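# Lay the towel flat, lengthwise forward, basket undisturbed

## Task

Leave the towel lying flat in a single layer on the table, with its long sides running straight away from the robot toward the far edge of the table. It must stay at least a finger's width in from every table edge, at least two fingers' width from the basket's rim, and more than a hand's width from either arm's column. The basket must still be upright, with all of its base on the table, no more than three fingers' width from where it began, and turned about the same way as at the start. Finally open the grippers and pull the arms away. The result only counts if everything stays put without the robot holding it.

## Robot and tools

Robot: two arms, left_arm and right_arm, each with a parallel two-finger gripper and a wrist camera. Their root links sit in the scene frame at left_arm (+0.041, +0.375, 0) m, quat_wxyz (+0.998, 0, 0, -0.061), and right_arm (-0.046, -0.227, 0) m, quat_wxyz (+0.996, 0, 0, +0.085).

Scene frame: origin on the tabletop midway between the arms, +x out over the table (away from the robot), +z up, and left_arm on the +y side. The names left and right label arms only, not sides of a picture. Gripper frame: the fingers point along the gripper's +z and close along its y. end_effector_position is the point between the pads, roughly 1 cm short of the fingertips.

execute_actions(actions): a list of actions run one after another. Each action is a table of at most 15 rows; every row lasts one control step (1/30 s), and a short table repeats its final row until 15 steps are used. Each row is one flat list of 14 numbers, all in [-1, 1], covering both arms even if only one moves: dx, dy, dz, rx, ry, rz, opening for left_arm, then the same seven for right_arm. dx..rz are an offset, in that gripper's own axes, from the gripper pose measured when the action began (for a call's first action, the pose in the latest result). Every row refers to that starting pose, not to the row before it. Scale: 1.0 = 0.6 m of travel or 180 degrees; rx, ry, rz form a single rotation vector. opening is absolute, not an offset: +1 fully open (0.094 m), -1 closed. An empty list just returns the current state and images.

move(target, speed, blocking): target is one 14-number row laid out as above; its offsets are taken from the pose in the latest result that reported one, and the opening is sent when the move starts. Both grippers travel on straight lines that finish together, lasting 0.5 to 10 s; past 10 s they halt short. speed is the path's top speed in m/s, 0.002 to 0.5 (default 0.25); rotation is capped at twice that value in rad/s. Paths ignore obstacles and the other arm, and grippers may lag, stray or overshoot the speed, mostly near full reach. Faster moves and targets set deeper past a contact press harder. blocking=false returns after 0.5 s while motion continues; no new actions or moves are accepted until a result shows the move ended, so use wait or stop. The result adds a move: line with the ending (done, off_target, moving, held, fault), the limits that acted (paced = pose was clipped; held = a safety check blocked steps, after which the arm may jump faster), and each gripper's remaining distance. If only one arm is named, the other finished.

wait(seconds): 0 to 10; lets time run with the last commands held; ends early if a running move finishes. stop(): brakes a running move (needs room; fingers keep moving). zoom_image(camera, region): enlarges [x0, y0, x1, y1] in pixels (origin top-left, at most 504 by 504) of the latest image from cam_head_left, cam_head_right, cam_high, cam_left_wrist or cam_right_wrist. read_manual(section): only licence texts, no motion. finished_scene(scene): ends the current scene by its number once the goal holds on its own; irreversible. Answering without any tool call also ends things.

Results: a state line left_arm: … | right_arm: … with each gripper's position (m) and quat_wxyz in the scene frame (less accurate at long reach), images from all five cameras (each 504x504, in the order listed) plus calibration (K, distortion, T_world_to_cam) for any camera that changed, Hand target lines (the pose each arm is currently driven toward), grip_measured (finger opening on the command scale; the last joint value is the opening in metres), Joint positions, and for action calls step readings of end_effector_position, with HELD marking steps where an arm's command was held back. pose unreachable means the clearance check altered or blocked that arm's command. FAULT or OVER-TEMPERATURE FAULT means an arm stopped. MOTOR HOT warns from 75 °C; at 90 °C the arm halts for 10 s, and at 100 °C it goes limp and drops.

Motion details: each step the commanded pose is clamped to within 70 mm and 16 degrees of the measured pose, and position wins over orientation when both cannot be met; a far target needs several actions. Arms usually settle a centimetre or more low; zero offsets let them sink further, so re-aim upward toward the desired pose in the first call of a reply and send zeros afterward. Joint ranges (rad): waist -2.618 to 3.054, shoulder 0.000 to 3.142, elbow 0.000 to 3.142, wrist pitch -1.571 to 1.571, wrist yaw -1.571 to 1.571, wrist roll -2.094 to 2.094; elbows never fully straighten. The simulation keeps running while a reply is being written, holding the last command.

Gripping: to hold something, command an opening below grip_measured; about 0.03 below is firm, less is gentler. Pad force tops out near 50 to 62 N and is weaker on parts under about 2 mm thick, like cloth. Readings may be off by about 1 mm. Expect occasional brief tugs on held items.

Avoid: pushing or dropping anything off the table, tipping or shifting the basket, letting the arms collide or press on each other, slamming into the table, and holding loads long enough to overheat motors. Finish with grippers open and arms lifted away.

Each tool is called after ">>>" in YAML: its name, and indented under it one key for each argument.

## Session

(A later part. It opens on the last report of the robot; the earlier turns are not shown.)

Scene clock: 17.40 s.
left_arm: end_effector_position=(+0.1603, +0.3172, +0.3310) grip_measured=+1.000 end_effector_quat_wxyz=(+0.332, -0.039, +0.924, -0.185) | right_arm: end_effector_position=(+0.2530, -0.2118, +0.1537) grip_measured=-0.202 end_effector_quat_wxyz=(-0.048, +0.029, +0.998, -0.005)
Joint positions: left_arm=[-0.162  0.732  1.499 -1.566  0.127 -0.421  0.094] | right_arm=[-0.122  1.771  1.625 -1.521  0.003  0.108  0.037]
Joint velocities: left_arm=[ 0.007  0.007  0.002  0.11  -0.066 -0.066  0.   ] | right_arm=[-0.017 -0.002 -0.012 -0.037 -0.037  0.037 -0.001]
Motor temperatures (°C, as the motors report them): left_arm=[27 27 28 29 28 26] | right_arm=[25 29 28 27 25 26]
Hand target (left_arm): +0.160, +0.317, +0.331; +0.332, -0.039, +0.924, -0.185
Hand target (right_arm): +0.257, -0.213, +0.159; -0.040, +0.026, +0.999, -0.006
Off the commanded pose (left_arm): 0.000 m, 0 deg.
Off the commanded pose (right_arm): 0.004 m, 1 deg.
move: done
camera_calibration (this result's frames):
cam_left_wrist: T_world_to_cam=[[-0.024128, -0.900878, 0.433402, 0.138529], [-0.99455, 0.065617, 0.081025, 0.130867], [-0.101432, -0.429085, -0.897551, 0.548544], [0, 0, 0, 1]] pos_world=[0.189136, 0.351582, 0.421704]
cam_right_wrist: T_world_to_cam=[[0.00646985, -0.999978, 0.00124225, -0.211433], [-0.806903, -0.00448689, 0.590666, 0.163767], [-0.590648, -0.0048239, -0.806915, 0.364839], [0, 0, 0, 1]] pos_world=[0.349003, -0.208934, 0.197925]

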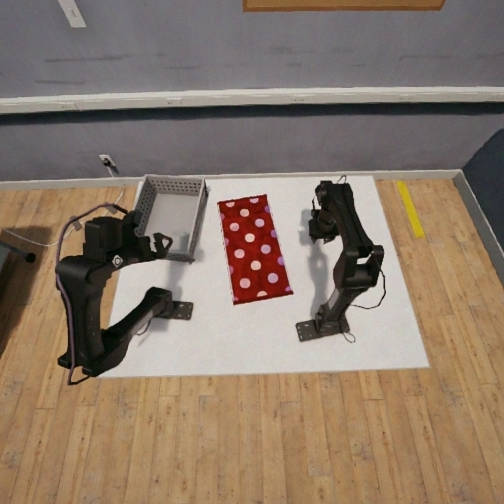

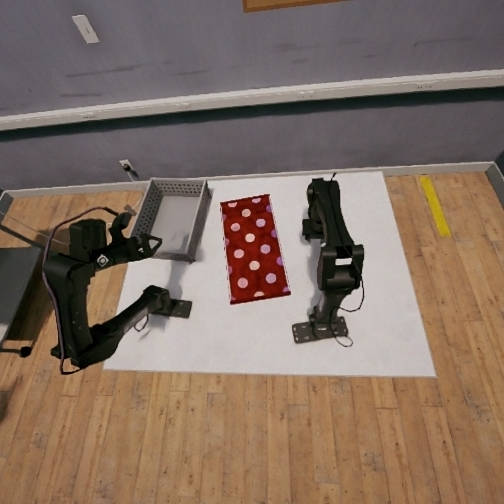

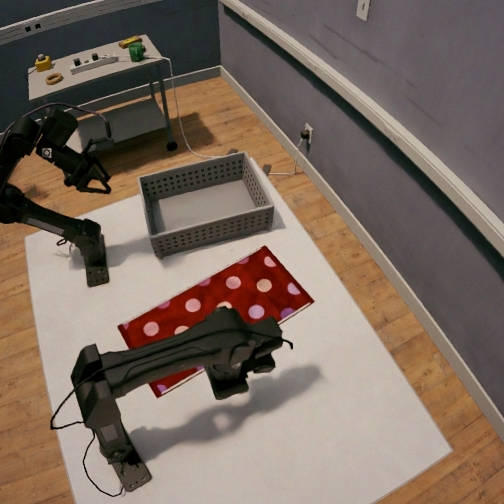

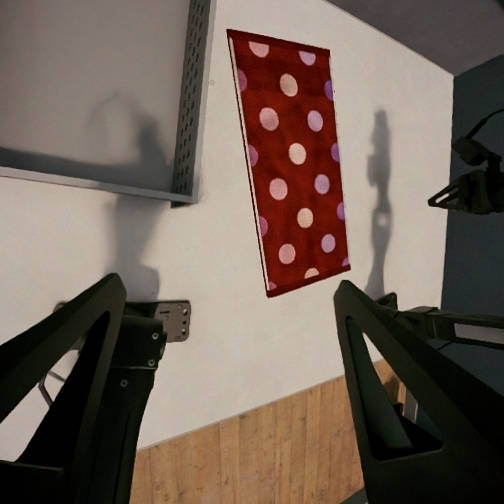

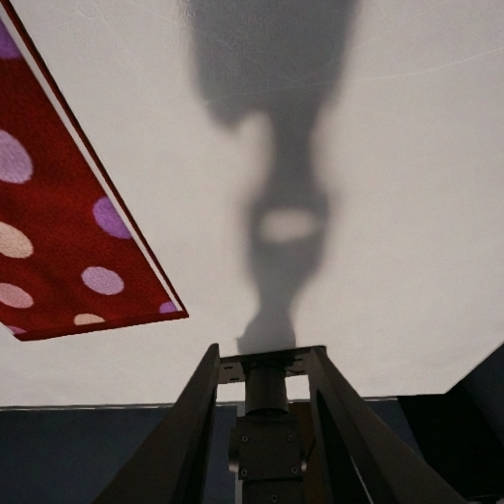

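>>> move:
  target: [0,0,0,0,0,0,1,-0.34,0.32,0.133,0,-0.14,0,-1]

>>> move:
  target: [0,0,0,0,0,0,1,0.028,0,0.078,0,0,0,-1]
  speed: 0.06

>>> move:
  target: [0,0,0,0,0,0,1,-0.125,-0.06,0.065,0,0,0,-1]
  speed: 0.06

Scene clock: 19.33 s.
left_arm: end_effector_position=(+0.1603, +0.3172, +0.3310) grip_measured=+1.000 end_effector_quat_wxyz=(+0.332, -0.039, +0.924, -0.185) | right_arm: end_effector_position=(+0.4452, -0.0357, +0.0353) grip_measured=-0.985 end_effector_quat_wxyz=(+0.145, +0.021, +0.989, -0.011)
Joint positions: left_arm=[-0.162  0.732  1.499 -1.566  0.127 -0.421  0.094] | right_arm=[ 0.246  2.393  2.056 -0.979  0.141  0.442  0.001]
Joint velocities: left_arm=[ 0.002 -0.012 -0.002  0.007 -0.007 -0.051  0.   ] | right_arm=[-0.007 -0.027 -0.007  0.051 -0.022 -0.022  0.002]
Motor temperatures (°C, as the motors report them): left_arm=[27 27 28 30 28 26] | right_arm=[25 29 28 27 25 26]
Hand target (left_arm): +0.160, +0.317, +0.331; +0.332, -0.039, +0.924, -0.185
Hand target (right_arm): +0.455, -0.032, +0.047; +0.168, +0.026, +0.985, -0.007
Off the commanded pose (left_arm): 0.000 m, 0 deg.
Off the commanded pose (right_arm): 0.022 m, 3 deg.
move: off_target (right_arm)
camera_calibration (this result's frames):
cam_left_wrist: T_world_to_cam=[[-0.024128, -0.900878, 0.433402, 0.138529], [-0.99455, 0.065617, 0.081025, 0.130867], [-0.101432, -0.429085, -0.897551, 0.548544], [0, 0, 0, 1]] pos_world=[0.189136, 0.351582, 0.421704]
cam_right_wrist: T_world_to_cam=[[0.0188995, -0.999407, 0.0287993, -0.0429656], [-0.969819, -0.0113214, 0.243563, 0.474159], [-0.243093, -0.0325333, -0.969457, 0.233668], [0, 0, 0, 1]] pos_world=[0.517463, -0.02997, 0.11228]

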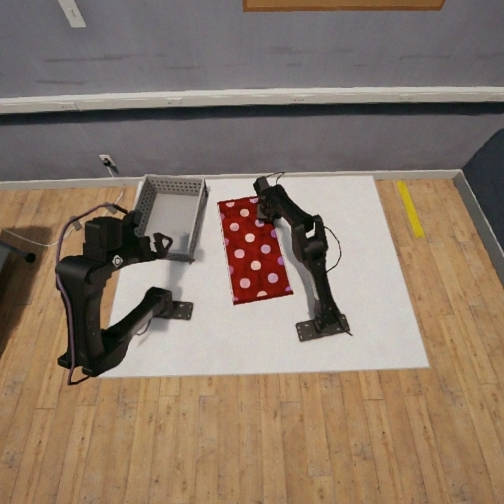

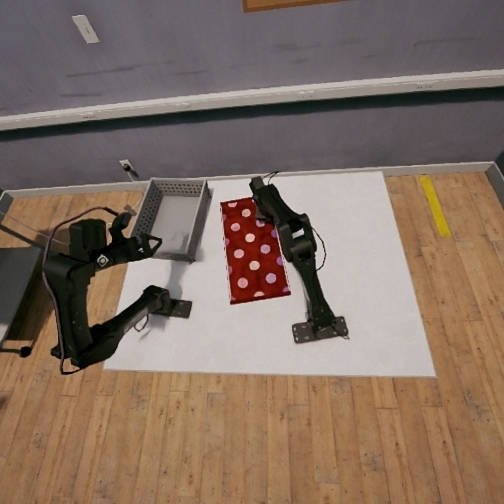

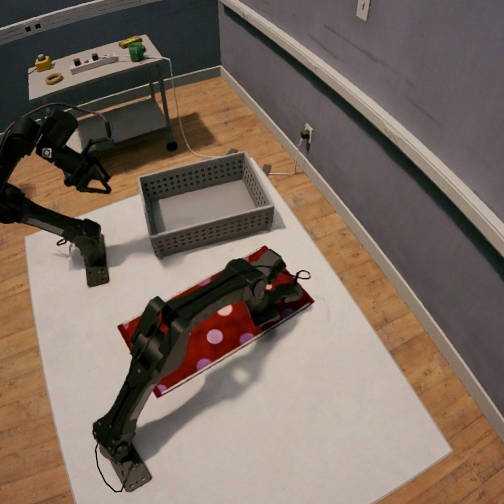

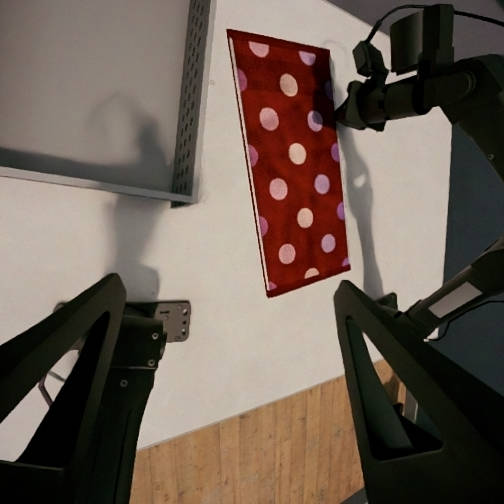

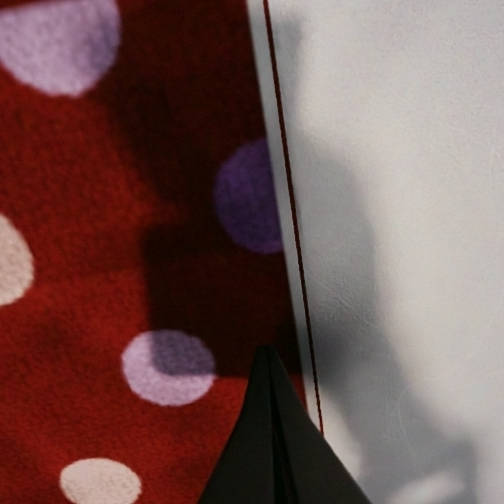

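Scene clock: 20.40 s.
left_arm: end_effector_position=(+0.1603, +0.3172, +0.3310) grip_measured=+1.000 end_effector_quat_wxyz=(+0.332, -0.039, +0.924, -0.185) | right_arm: end_effector_position=(+0.4429, -0.0372, +0.0212) grip_measured=-0.985 end_effector_quat_wxyz=(+0.157, +0.022, +0.987, -0.006)
Joint positions: left_arm=[-0.162  0.732  1.499 -1.566  0.127 -0.421  0.094] | right_arm=[ 0.246  2.361  1.937 -0.865  0.144  0.442  0.001]
Joint velocities: left_arm=[ 0.012  0.012  0.017 -0.051 -0.095  0.022  0.   ] | right_arm=[-0.012 -0.002 -0.002 -0.051 -0.037  0.007 -0.   ]
Motor temperatures (°C, as the motors report them): left_arm=[27 27 28 30 28 26] | right_arm=[25 30 28 27 25 26]
Hand target (left_arm): +0.160, +0.317, +0.331; +0.332, -0.039, +0.924, -0.185
Hand target (right_arm): +0.440, -0.038, -0.013; +0.144, +0.021, +0.989, -0.011
Off the commanded pose (left_arm): 0.000 m, 0 deg.
Off the commanded pose (right_arm): 0.036 m, 1 deg.
move: off_target (right_arm)
camera_calibration (this result's frames):
cam_left_wrist: T_world_to_cam=[[-0.024128, -0.900878, 0.433402, 0.138529], [-0.99455, 0.065617, 0.081025, 0.130867], [-0.101432, -0.429085, -0.897551, 0.548544], [0, 0, 0, 1]] pos_world=[0.189136, 0.351582, 0.421704]
cam_right_wrist: T_world_to_cam=[[0.017683, -0.999628, 0.0207671, -0.043284], [-0.975525, -0.0126961, 0.219521, 0.478314], [-0.219175, -0.0241406, -0.975387, 0.209206], [0, 0, 0, 1]] pos_world=[0.513226, -0.0321448, 0.0999554]

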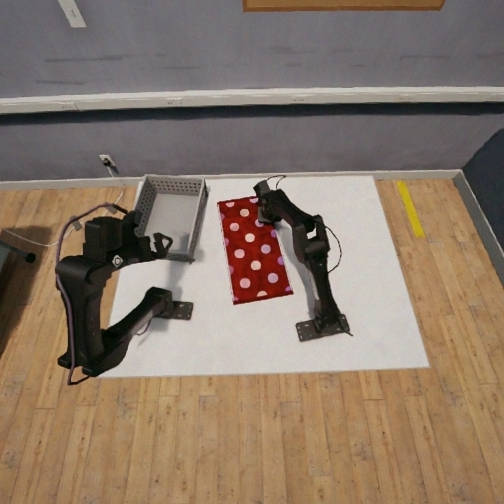

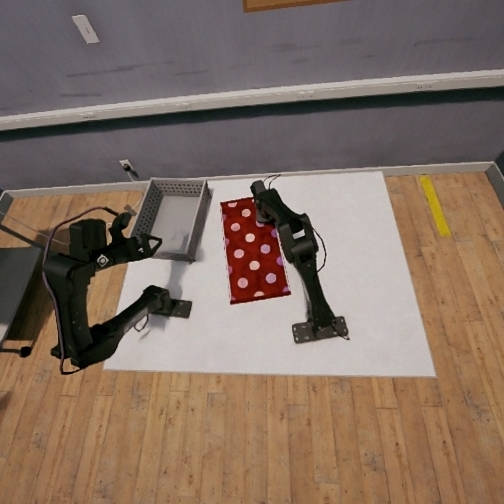

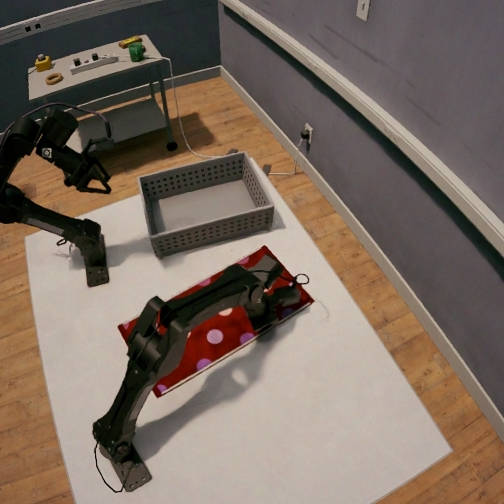

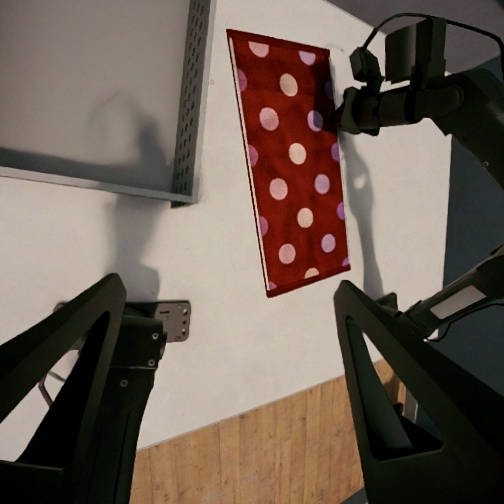

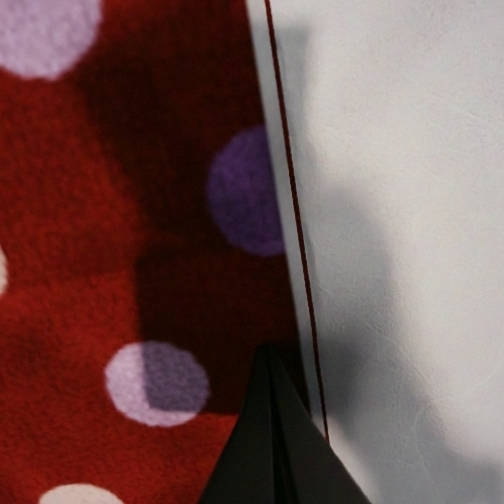

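Scene clock: 22.23 s.
left_arm: end_effector_position=(+0.1603, +0.3172, +0.3310) grip_measured=+1.000 end_effector_quat_wxyz=(+0.332, -0.039, +0.924, -0.185) | right_arm: end_effector_position=(+0.5211, -0.0618, +0.0252) grip_measured=-0.985 end_effector_quat_wxyz=(+0.171, +0.014, +0.985, +0.010)
Joint positions: left_arm=[-0.162  0.732  1.499 -1.566  0.127 -0.421  0.094] | right_arm=[ 0.138  2.701  2.572 -1.108  0.089  0.322  0.001]
Joint velocities: left_arm=[ 0.022 -0.022 -0.012 -0.007 -0.037  0.081  0.   ] | right_arm=[-0.002  0.037  0.09  -0.139 -0.037  0.007  0.001]
Motor temperatures (°C, as the motors report them): left_arm=[27 27 28 30 28 26] | right_arm=[25 30 28 27 25 26]
Hand target (left_arm): +0.160, +0.317, +0.331; +0.332, -0.039, +0.924, -0.185
Hand target (right_arm): +0.523, -0.079, +0.007; +0.159, +0.022, +0.987, -0.007
Off the commanded pose (left_arm): 0.000 m, 0 deg.
Off the commanded pose (right_arm): 0.024 m, 3 deg.
move: off_target (right_arm)
camera_calibration (this result's frames):
cam_left_wrist: T_world_to_cam=[[-0.024128, -0.900878, 0.433402, 0.138529], [-0.99455, 0.065617, 0.081025, 0.130867], [-0.101432, -0.429085, -0.897551, 0.548544], [0, 0, 0, 1]] pos_world=[0.189136, 0.351582, 0.421704]
cam_right_wrist: T_world_to_cam=[[0.0390454, -0.999214, -0.00691671, -0.0797106], [-0.981184, -0.0396488, 0.188962, 0.555421], [-0.189087, -0.00059151, -0.98196, 0.215606], [0, 0, 0, 1]] pos_world=[0.58885, -0.0574986, 0.106212]

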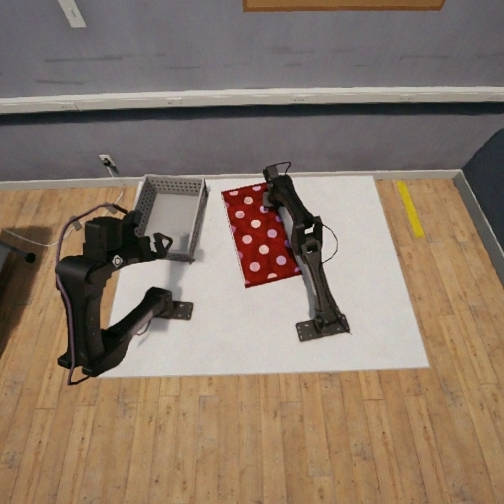

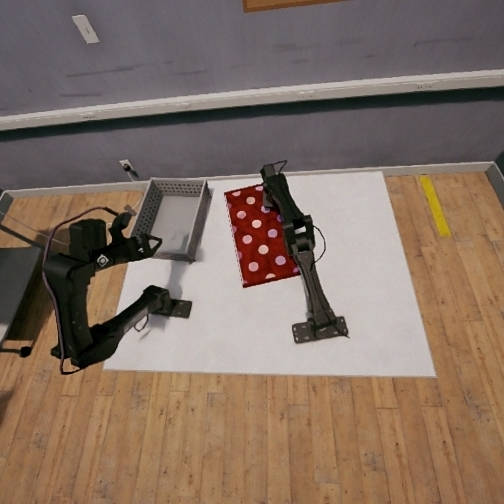

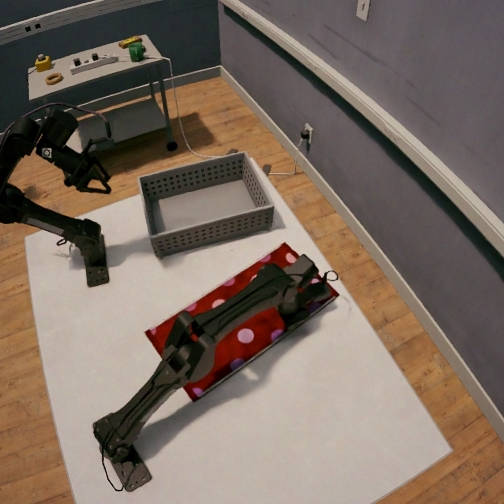

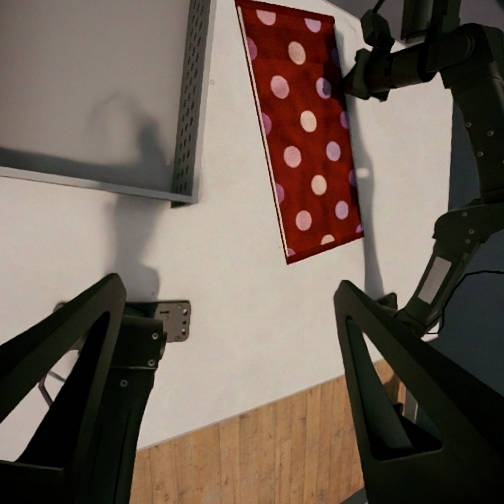

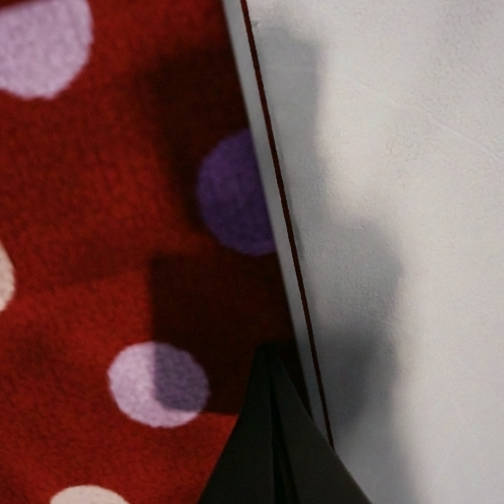

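>>> move:
  target: [0,0,0,0,0,0,1,0,0,-0.1,0,0,0,-1]

>>> move:
  target: [0,0,0,0,0,0,1,0.54,0.165,-0.16,0,0.105,0,-1]

>>> move:
  target: [0,0,0,0,0,0,1,0,0,0.075,0,0,0,-1]
  speed: 0.06

>>> move:
  target: [0,0,0,0,0,0,1,0,0.15,0.02,0,0,0.06,-1]
  speed: 0.06

Scene clock: 23.37 s.
left_arm: end_effector_position=(+0.1603, +0.3172, +0.3310) grip_measured=+1.000 end_effector_quat_wxyz=(+0.332, -0.039, +0.924, -0.185) | right_arm: end_effector_position=(+0.4999, -0.0678, +0.0711) grip_measured=-0.985 end_effector_quat_wxyz=(+0.159, +0.015, +0.987, +0.008)
Joint positions: left_arm=[-0.162  0.732  1.499 -1.566  0.127 -0.421  0.094] | right_arm=[ 0.138  2.604  2.577 -1.235  0.085  0.326  0.001]
Joint velocities: left_arm=[ 0.007  0.012 -0.007  0.081 -0.007  0.022  0.   ] | right_arm=[ 0.002 -0.007  0.002  0.022 -0.007 -0.022  0.   ]
Motor temperatures (°C, as the motors report them): left_arm=[27 27 28 30 28 26] | right_arm=[25 30 28 27 25 26]
Hand target (left_arm): +0.160, +0.317, +0.331; +0.332, -0.039, +0.924, -0.185
Hand target (right_arm): +0.501, -0.062, +0.082; +0.172, +0.014, +0.985, +0.010
Off the commanded pose (left_arm): 0.000 m, 0 deg.
Off the commanded pose (right_arm): 0.012 m, 1 deg.
move: off_target (right_arm)
camera_calibration (this result's frames):
cam_left_wrist: T_world_to_cam=[[-0.024128, -0.900878, 0.433402, 0.138529], [-0.99455, 0.065617, 0.081025, 0.130867], [-0.101432, -0.429085, -0.897551, 0.548544], [0, 0, 0, 1]] pos_world=[0.189136, 0.351582, 0.421704]
cam_right_wrist: T_world_to_cam=[[0.0364992, -0.999321, -0.00501783, -0.0834625], [-0.976293, -0.0367292, 0.213316, 0.521773], [-0.213356, -0.00288699, -0.97697, 0.268316], [0, 0, 0, 1]] pos_world=[0.569696, -0.0634669, 0.150415]

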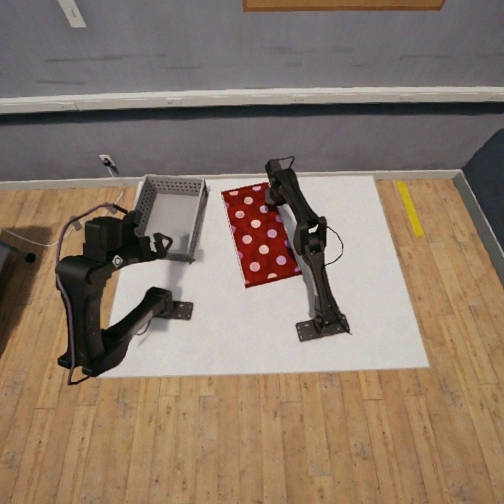

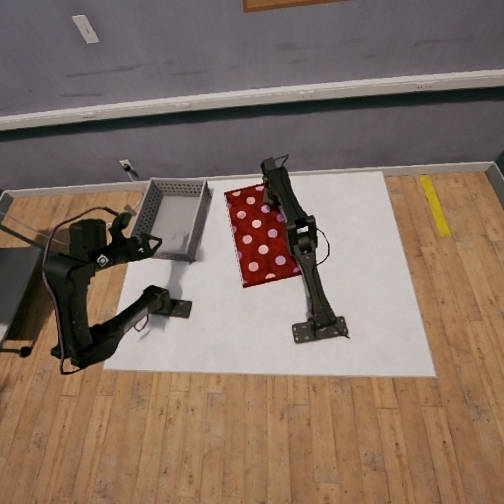

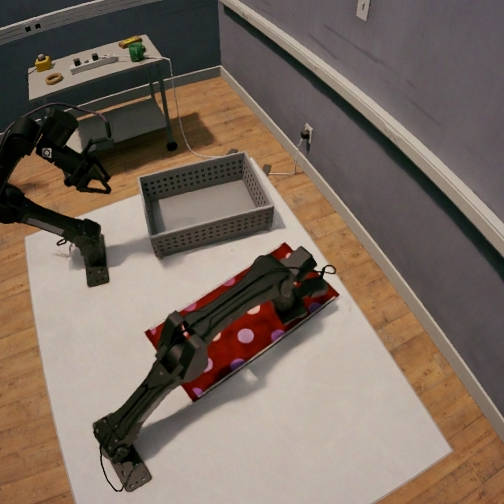

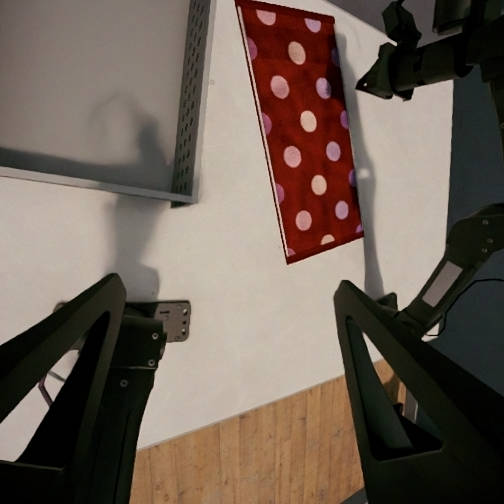

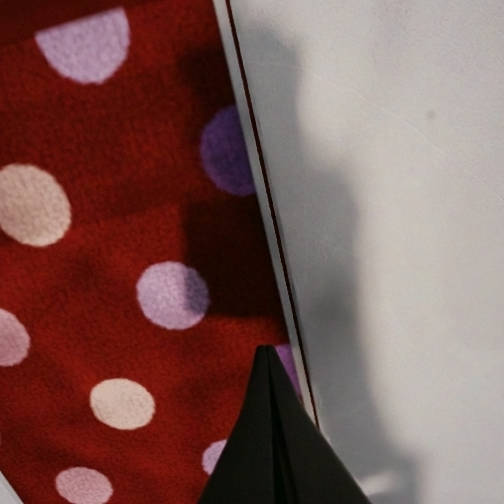

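Scene clock: 25.37 s.
left_arm: end_effector_position=(+0.1603, +0.3172, +0.3310) grip_measured=+1.000 end_effector_quat_wxyz=(+0.332, -0.039, +0.924, -0.185) | right_arm: end_effector_position=(+0.1651, +0.0483, +0.0631) grip_measured=-0.985 end_effector_quat_wxyz=(-0.015, +0.010, +1.000, +0.014)
Joint positions: left_arm=[-0.162  0.732  1.499 -1.566  0.127 -0.421  0.094] | right_arm=[ 0.721  1.883  1.408 -1.094 -0.041  0.912  0.001]
Joint velocities: left_arm=[ 0.012 -0.017 -0.012  0.007  0.066 -0.051  0.   ] | right_arm=[ 0.037  0.012 -0.017 -0.022 -0.095  0.037  0.   ]
Motor temperatures (°C, as the motors report them): left_arm=[27 27 28 30 28 26] | right_arm=[25 31 28 27 25 26]
Hand target (left_arm): +0.160, +0.317, +0.331; +0.332, -0.039, +0.924, -0.185
Hand target (right_arm): +0.164, +0.046, +0.066; -0.012, +0.015, +1.000, +0.016
Off the commanded pose (left_arm): 0.000 m, 0 deg.
Off the commanded pose (right_arm): 0.008 m, 1 deg.
move: done
camera_calibration (this result's frames):
cam_left_wrist: T_world_to_cam=[[-0.024128, -0.900878, 0.433402, 0.138529], [-0.99455, 0.065617, 0.081025, 0.130867], [-0.101432, -0.429085, -0.897551, 0.548544], [0, 0, 0, 1]] pos_world=[0.189136, 0.351582, 0.421704]
cam_right_wrist: T_world_to_cam=[[0.0448869, -0.998383, -0.0348909, 0.0452153], [-0.843234, -0.0565929, 0.53456, 0.15963], [-0.53567, 0.00542647, -0.84441, 0.233831], [0, 0, 0, 1]] pos_world=[0.257832, 0.0529073, 0.113695]

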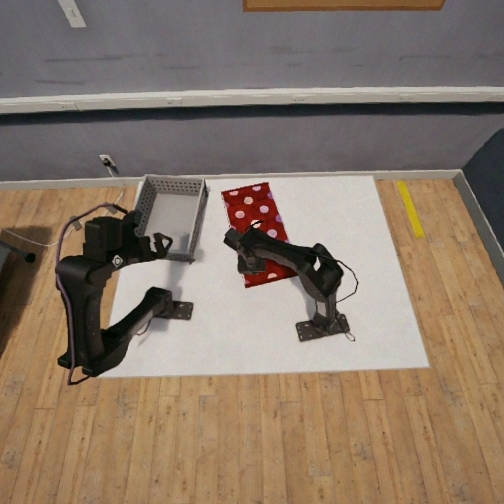

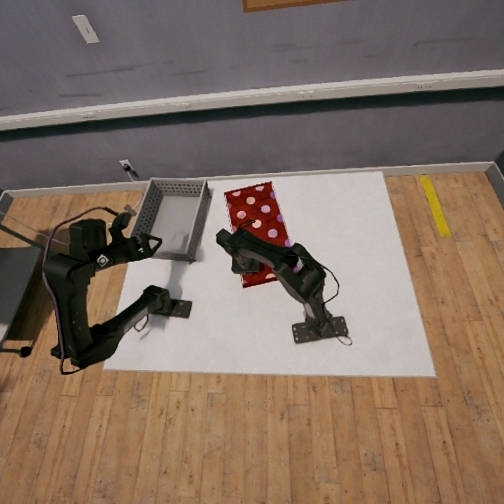

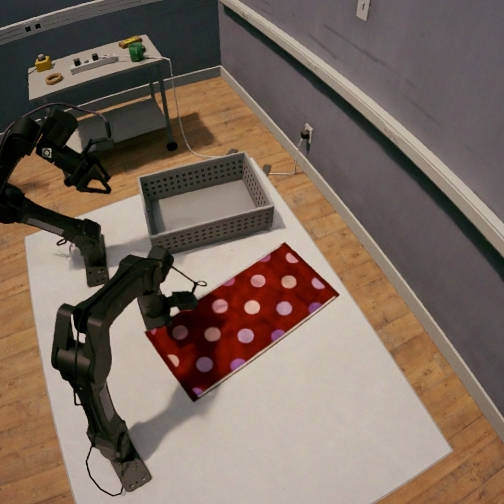

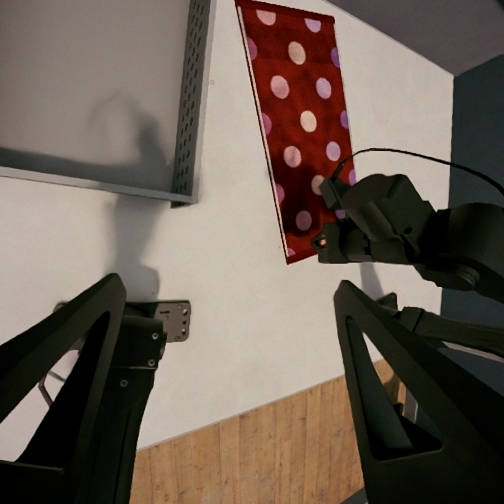

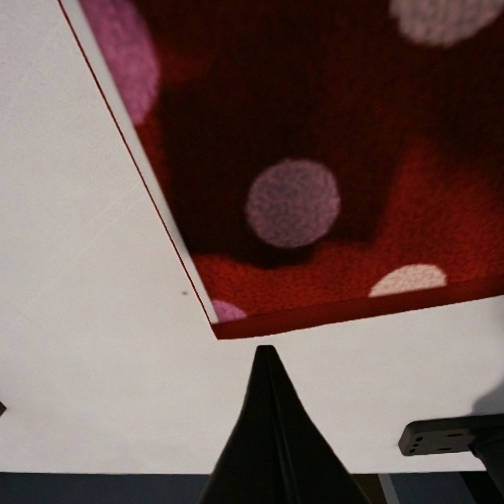

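Scene clock: 26.60 s.
left_arm: end_effector_position=(+0.1603, +0.3172, +0.3310) grip_measured=+1.000 end_effector_quat_wxyz=(+0.332, -0.039, +0.924, -0.185) | right_arm: end_effector_position=(+0.1648, +0.0483, +0.0213) grip_measured=-0.985 end_effector_quat_wxyz=(-0.016, +0.010, +1.000, +0.013)
Joint positions: left_arm=[-0.162  0.732  1.499 -1.566  0.127 -0.421  0.094] | right_arm=[ 0.721  1.932  1.301 -0.939 -0.042  0.912  0.001]
Joint velocities: left_arm=[-0.012  0.027 -0.007  0.037 -0.051  0.007  0.   ] | right_arm=[ 0.002 -0.007 -0.007  0.022  0.007  0.007 -0.   ]
Motor temperatures (°C, as the motors report them): left_arm=[27 27 28 30 28 26] | right_arm=[25 31 28 27 25 26]
Hand target (left_arm): +0.160, +0.317, +0.331; +0.332, -0.039, +0.924, -0.185
Hand target (right_arm): +0.164, +0.049, +0.018; -0.016, +0.010, +1.000, +0.014
Off the commanded pose (left_arm): 0.000 m, 0 deg.
Off the commanded pose (right_arm): 0.004 m, 0 deg.
move: done
camera_calibration (this result's frames):
cam_left_wrist: T_world_to_cam=[[-0.024128, -0.900878, 0.433402, 0.138529], [-0.99455, 0.065617, 0.081025, 0.130867], [-0.101432, -0.429085, -0.897551, 0.548544], [0, 0, 0, 1]] pos_world=[0.189136, 0.351582, 0.421704]
cam_right_wrist: T_world_to_cam=[[0.0448168, -0.998409, -0.0342193, 0.0437183], [-0.842116, -0.0561843, 0.536362, 0.181485], [-0.537432, 0.00477852, -0.843294, 0.198654], [0, 0, 0, 1]] pos_world=[0.257635, 0.0528961, 0.0716778]

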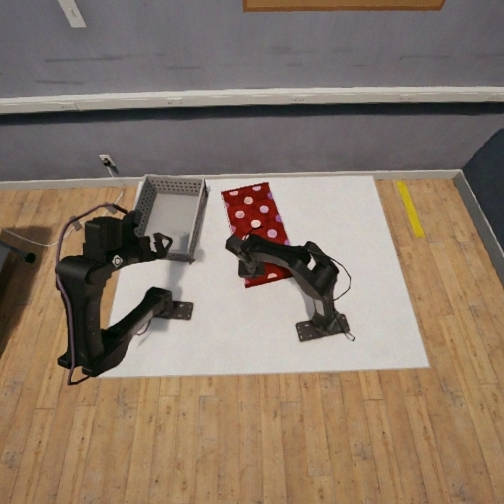

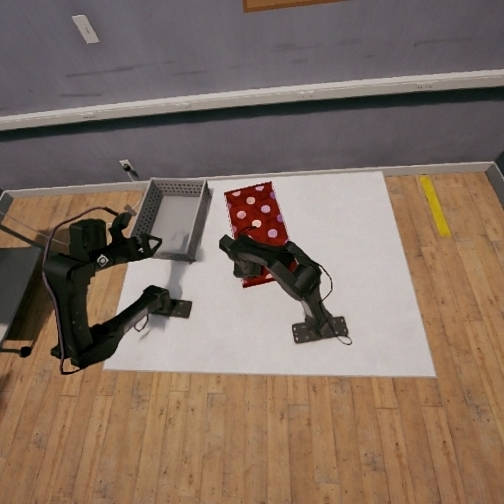

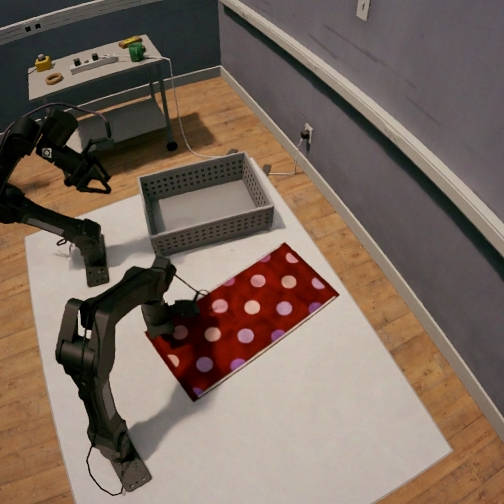

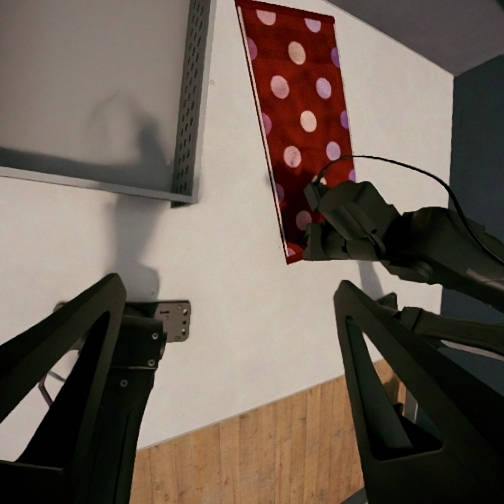

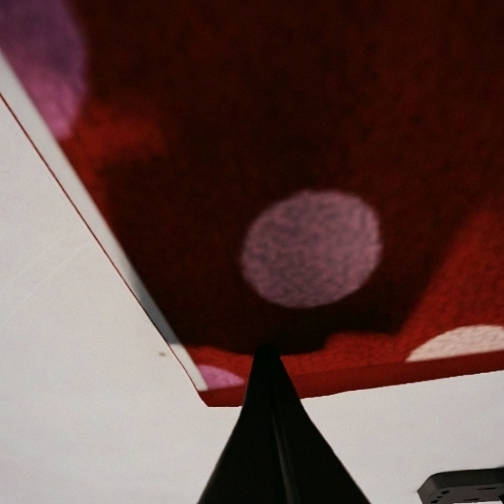

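Scene clock: 28.53 s.
left_arm: end_effector_position=(+0.1603, +0.3172, +0.3310) grip_measured=+1.000 end_effector_quat_wxyz=(+0.332, -0.039, +0.924, -0.185) | right_arm: end_effector_position=(+0.1632, +0.1161, +0.0185) grip_measured=-0.985 end_effector_quat_wxyz=(-0.026, +0.109, +0.994, -0.014)
Joint positions: left_arm=[-0.162  0.732  1.499 -1.566  0.127 -0.421  0.094] | right_arm=[ 0.834  2.181  1.666 -1.104 -0.035  1.223  0.001]
Joint velocities: left_arm=[-0.012 -0.012 -0.007 -0.007  0.051  0.037  0.   ] | right_arm=[-0.007 -0.012 -0.017  0.007  0.095  0.037 -0.   ]
Motor temperatures (°C, as the motors report them): left_arm=[27 27 28 30 28 26] | right_arm=[25 31 28 27 25 26]
Hand target (left_arm): +0.160, +0.317, +0.331; +0.332, -0.039, +0.924, -0.185
Hand target (right_arm): +0.165, +0.138, +0.011; -0.020, +0.104, +0.994, +0.012
Off the commanded pose (left_arm): 0.000 m, 0 deg.
Off the commanded pose (right_arm): 0.024 m, 3 deg.
move: off_target (right_arm)
camera_calibration (this result's frames):
cam_left_wrist: T_world_to_cam=[[-0.024128, -0.900878, 0.433402, 0.138529], [-0.99455, 0.065617, 0.081025, 0.130867], [-0.101432, -0.429085, -0.897551, 0.548544], [0, 0, 0, 1]] pos_world=[0.189136, 0.351582, 0.421704]
cam_right_wrist: T_world_to_cam=[[-0.152226, -0.988025, 0.025168, 0.141253], [-0.820943, 0.140581, 0.553434, 0.158778], [-0.550345, 0.0635853, -0.832513, 0.190169], [0, 0, 0, 1]] pos_world=[0.256509, 0.105149, 0.0668901]

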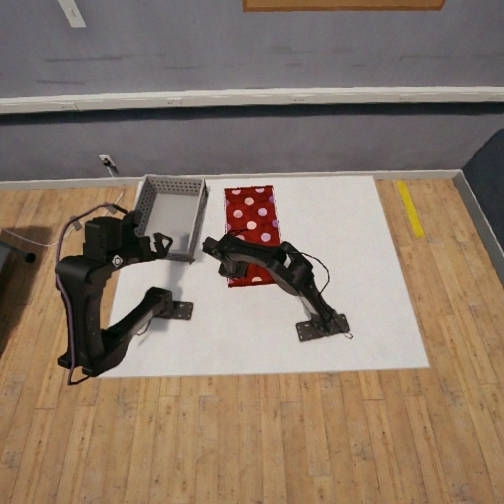

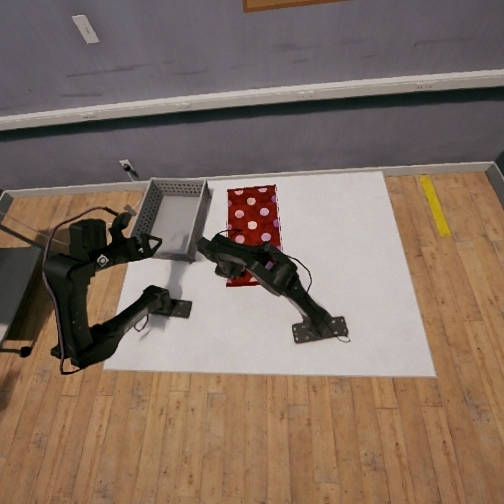

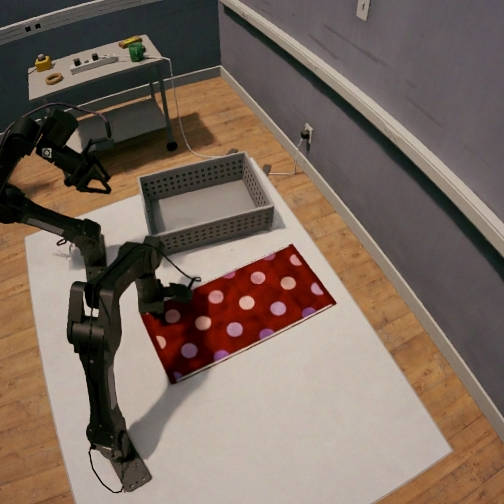

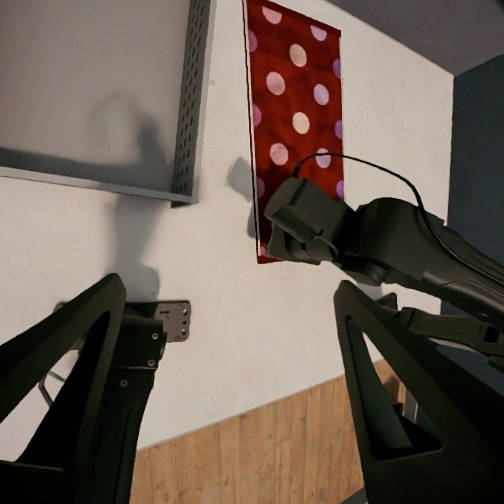

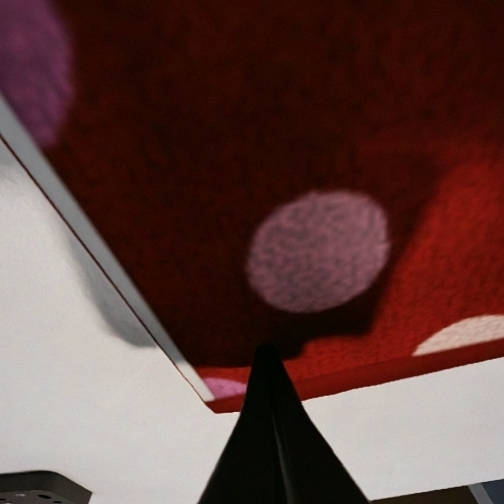

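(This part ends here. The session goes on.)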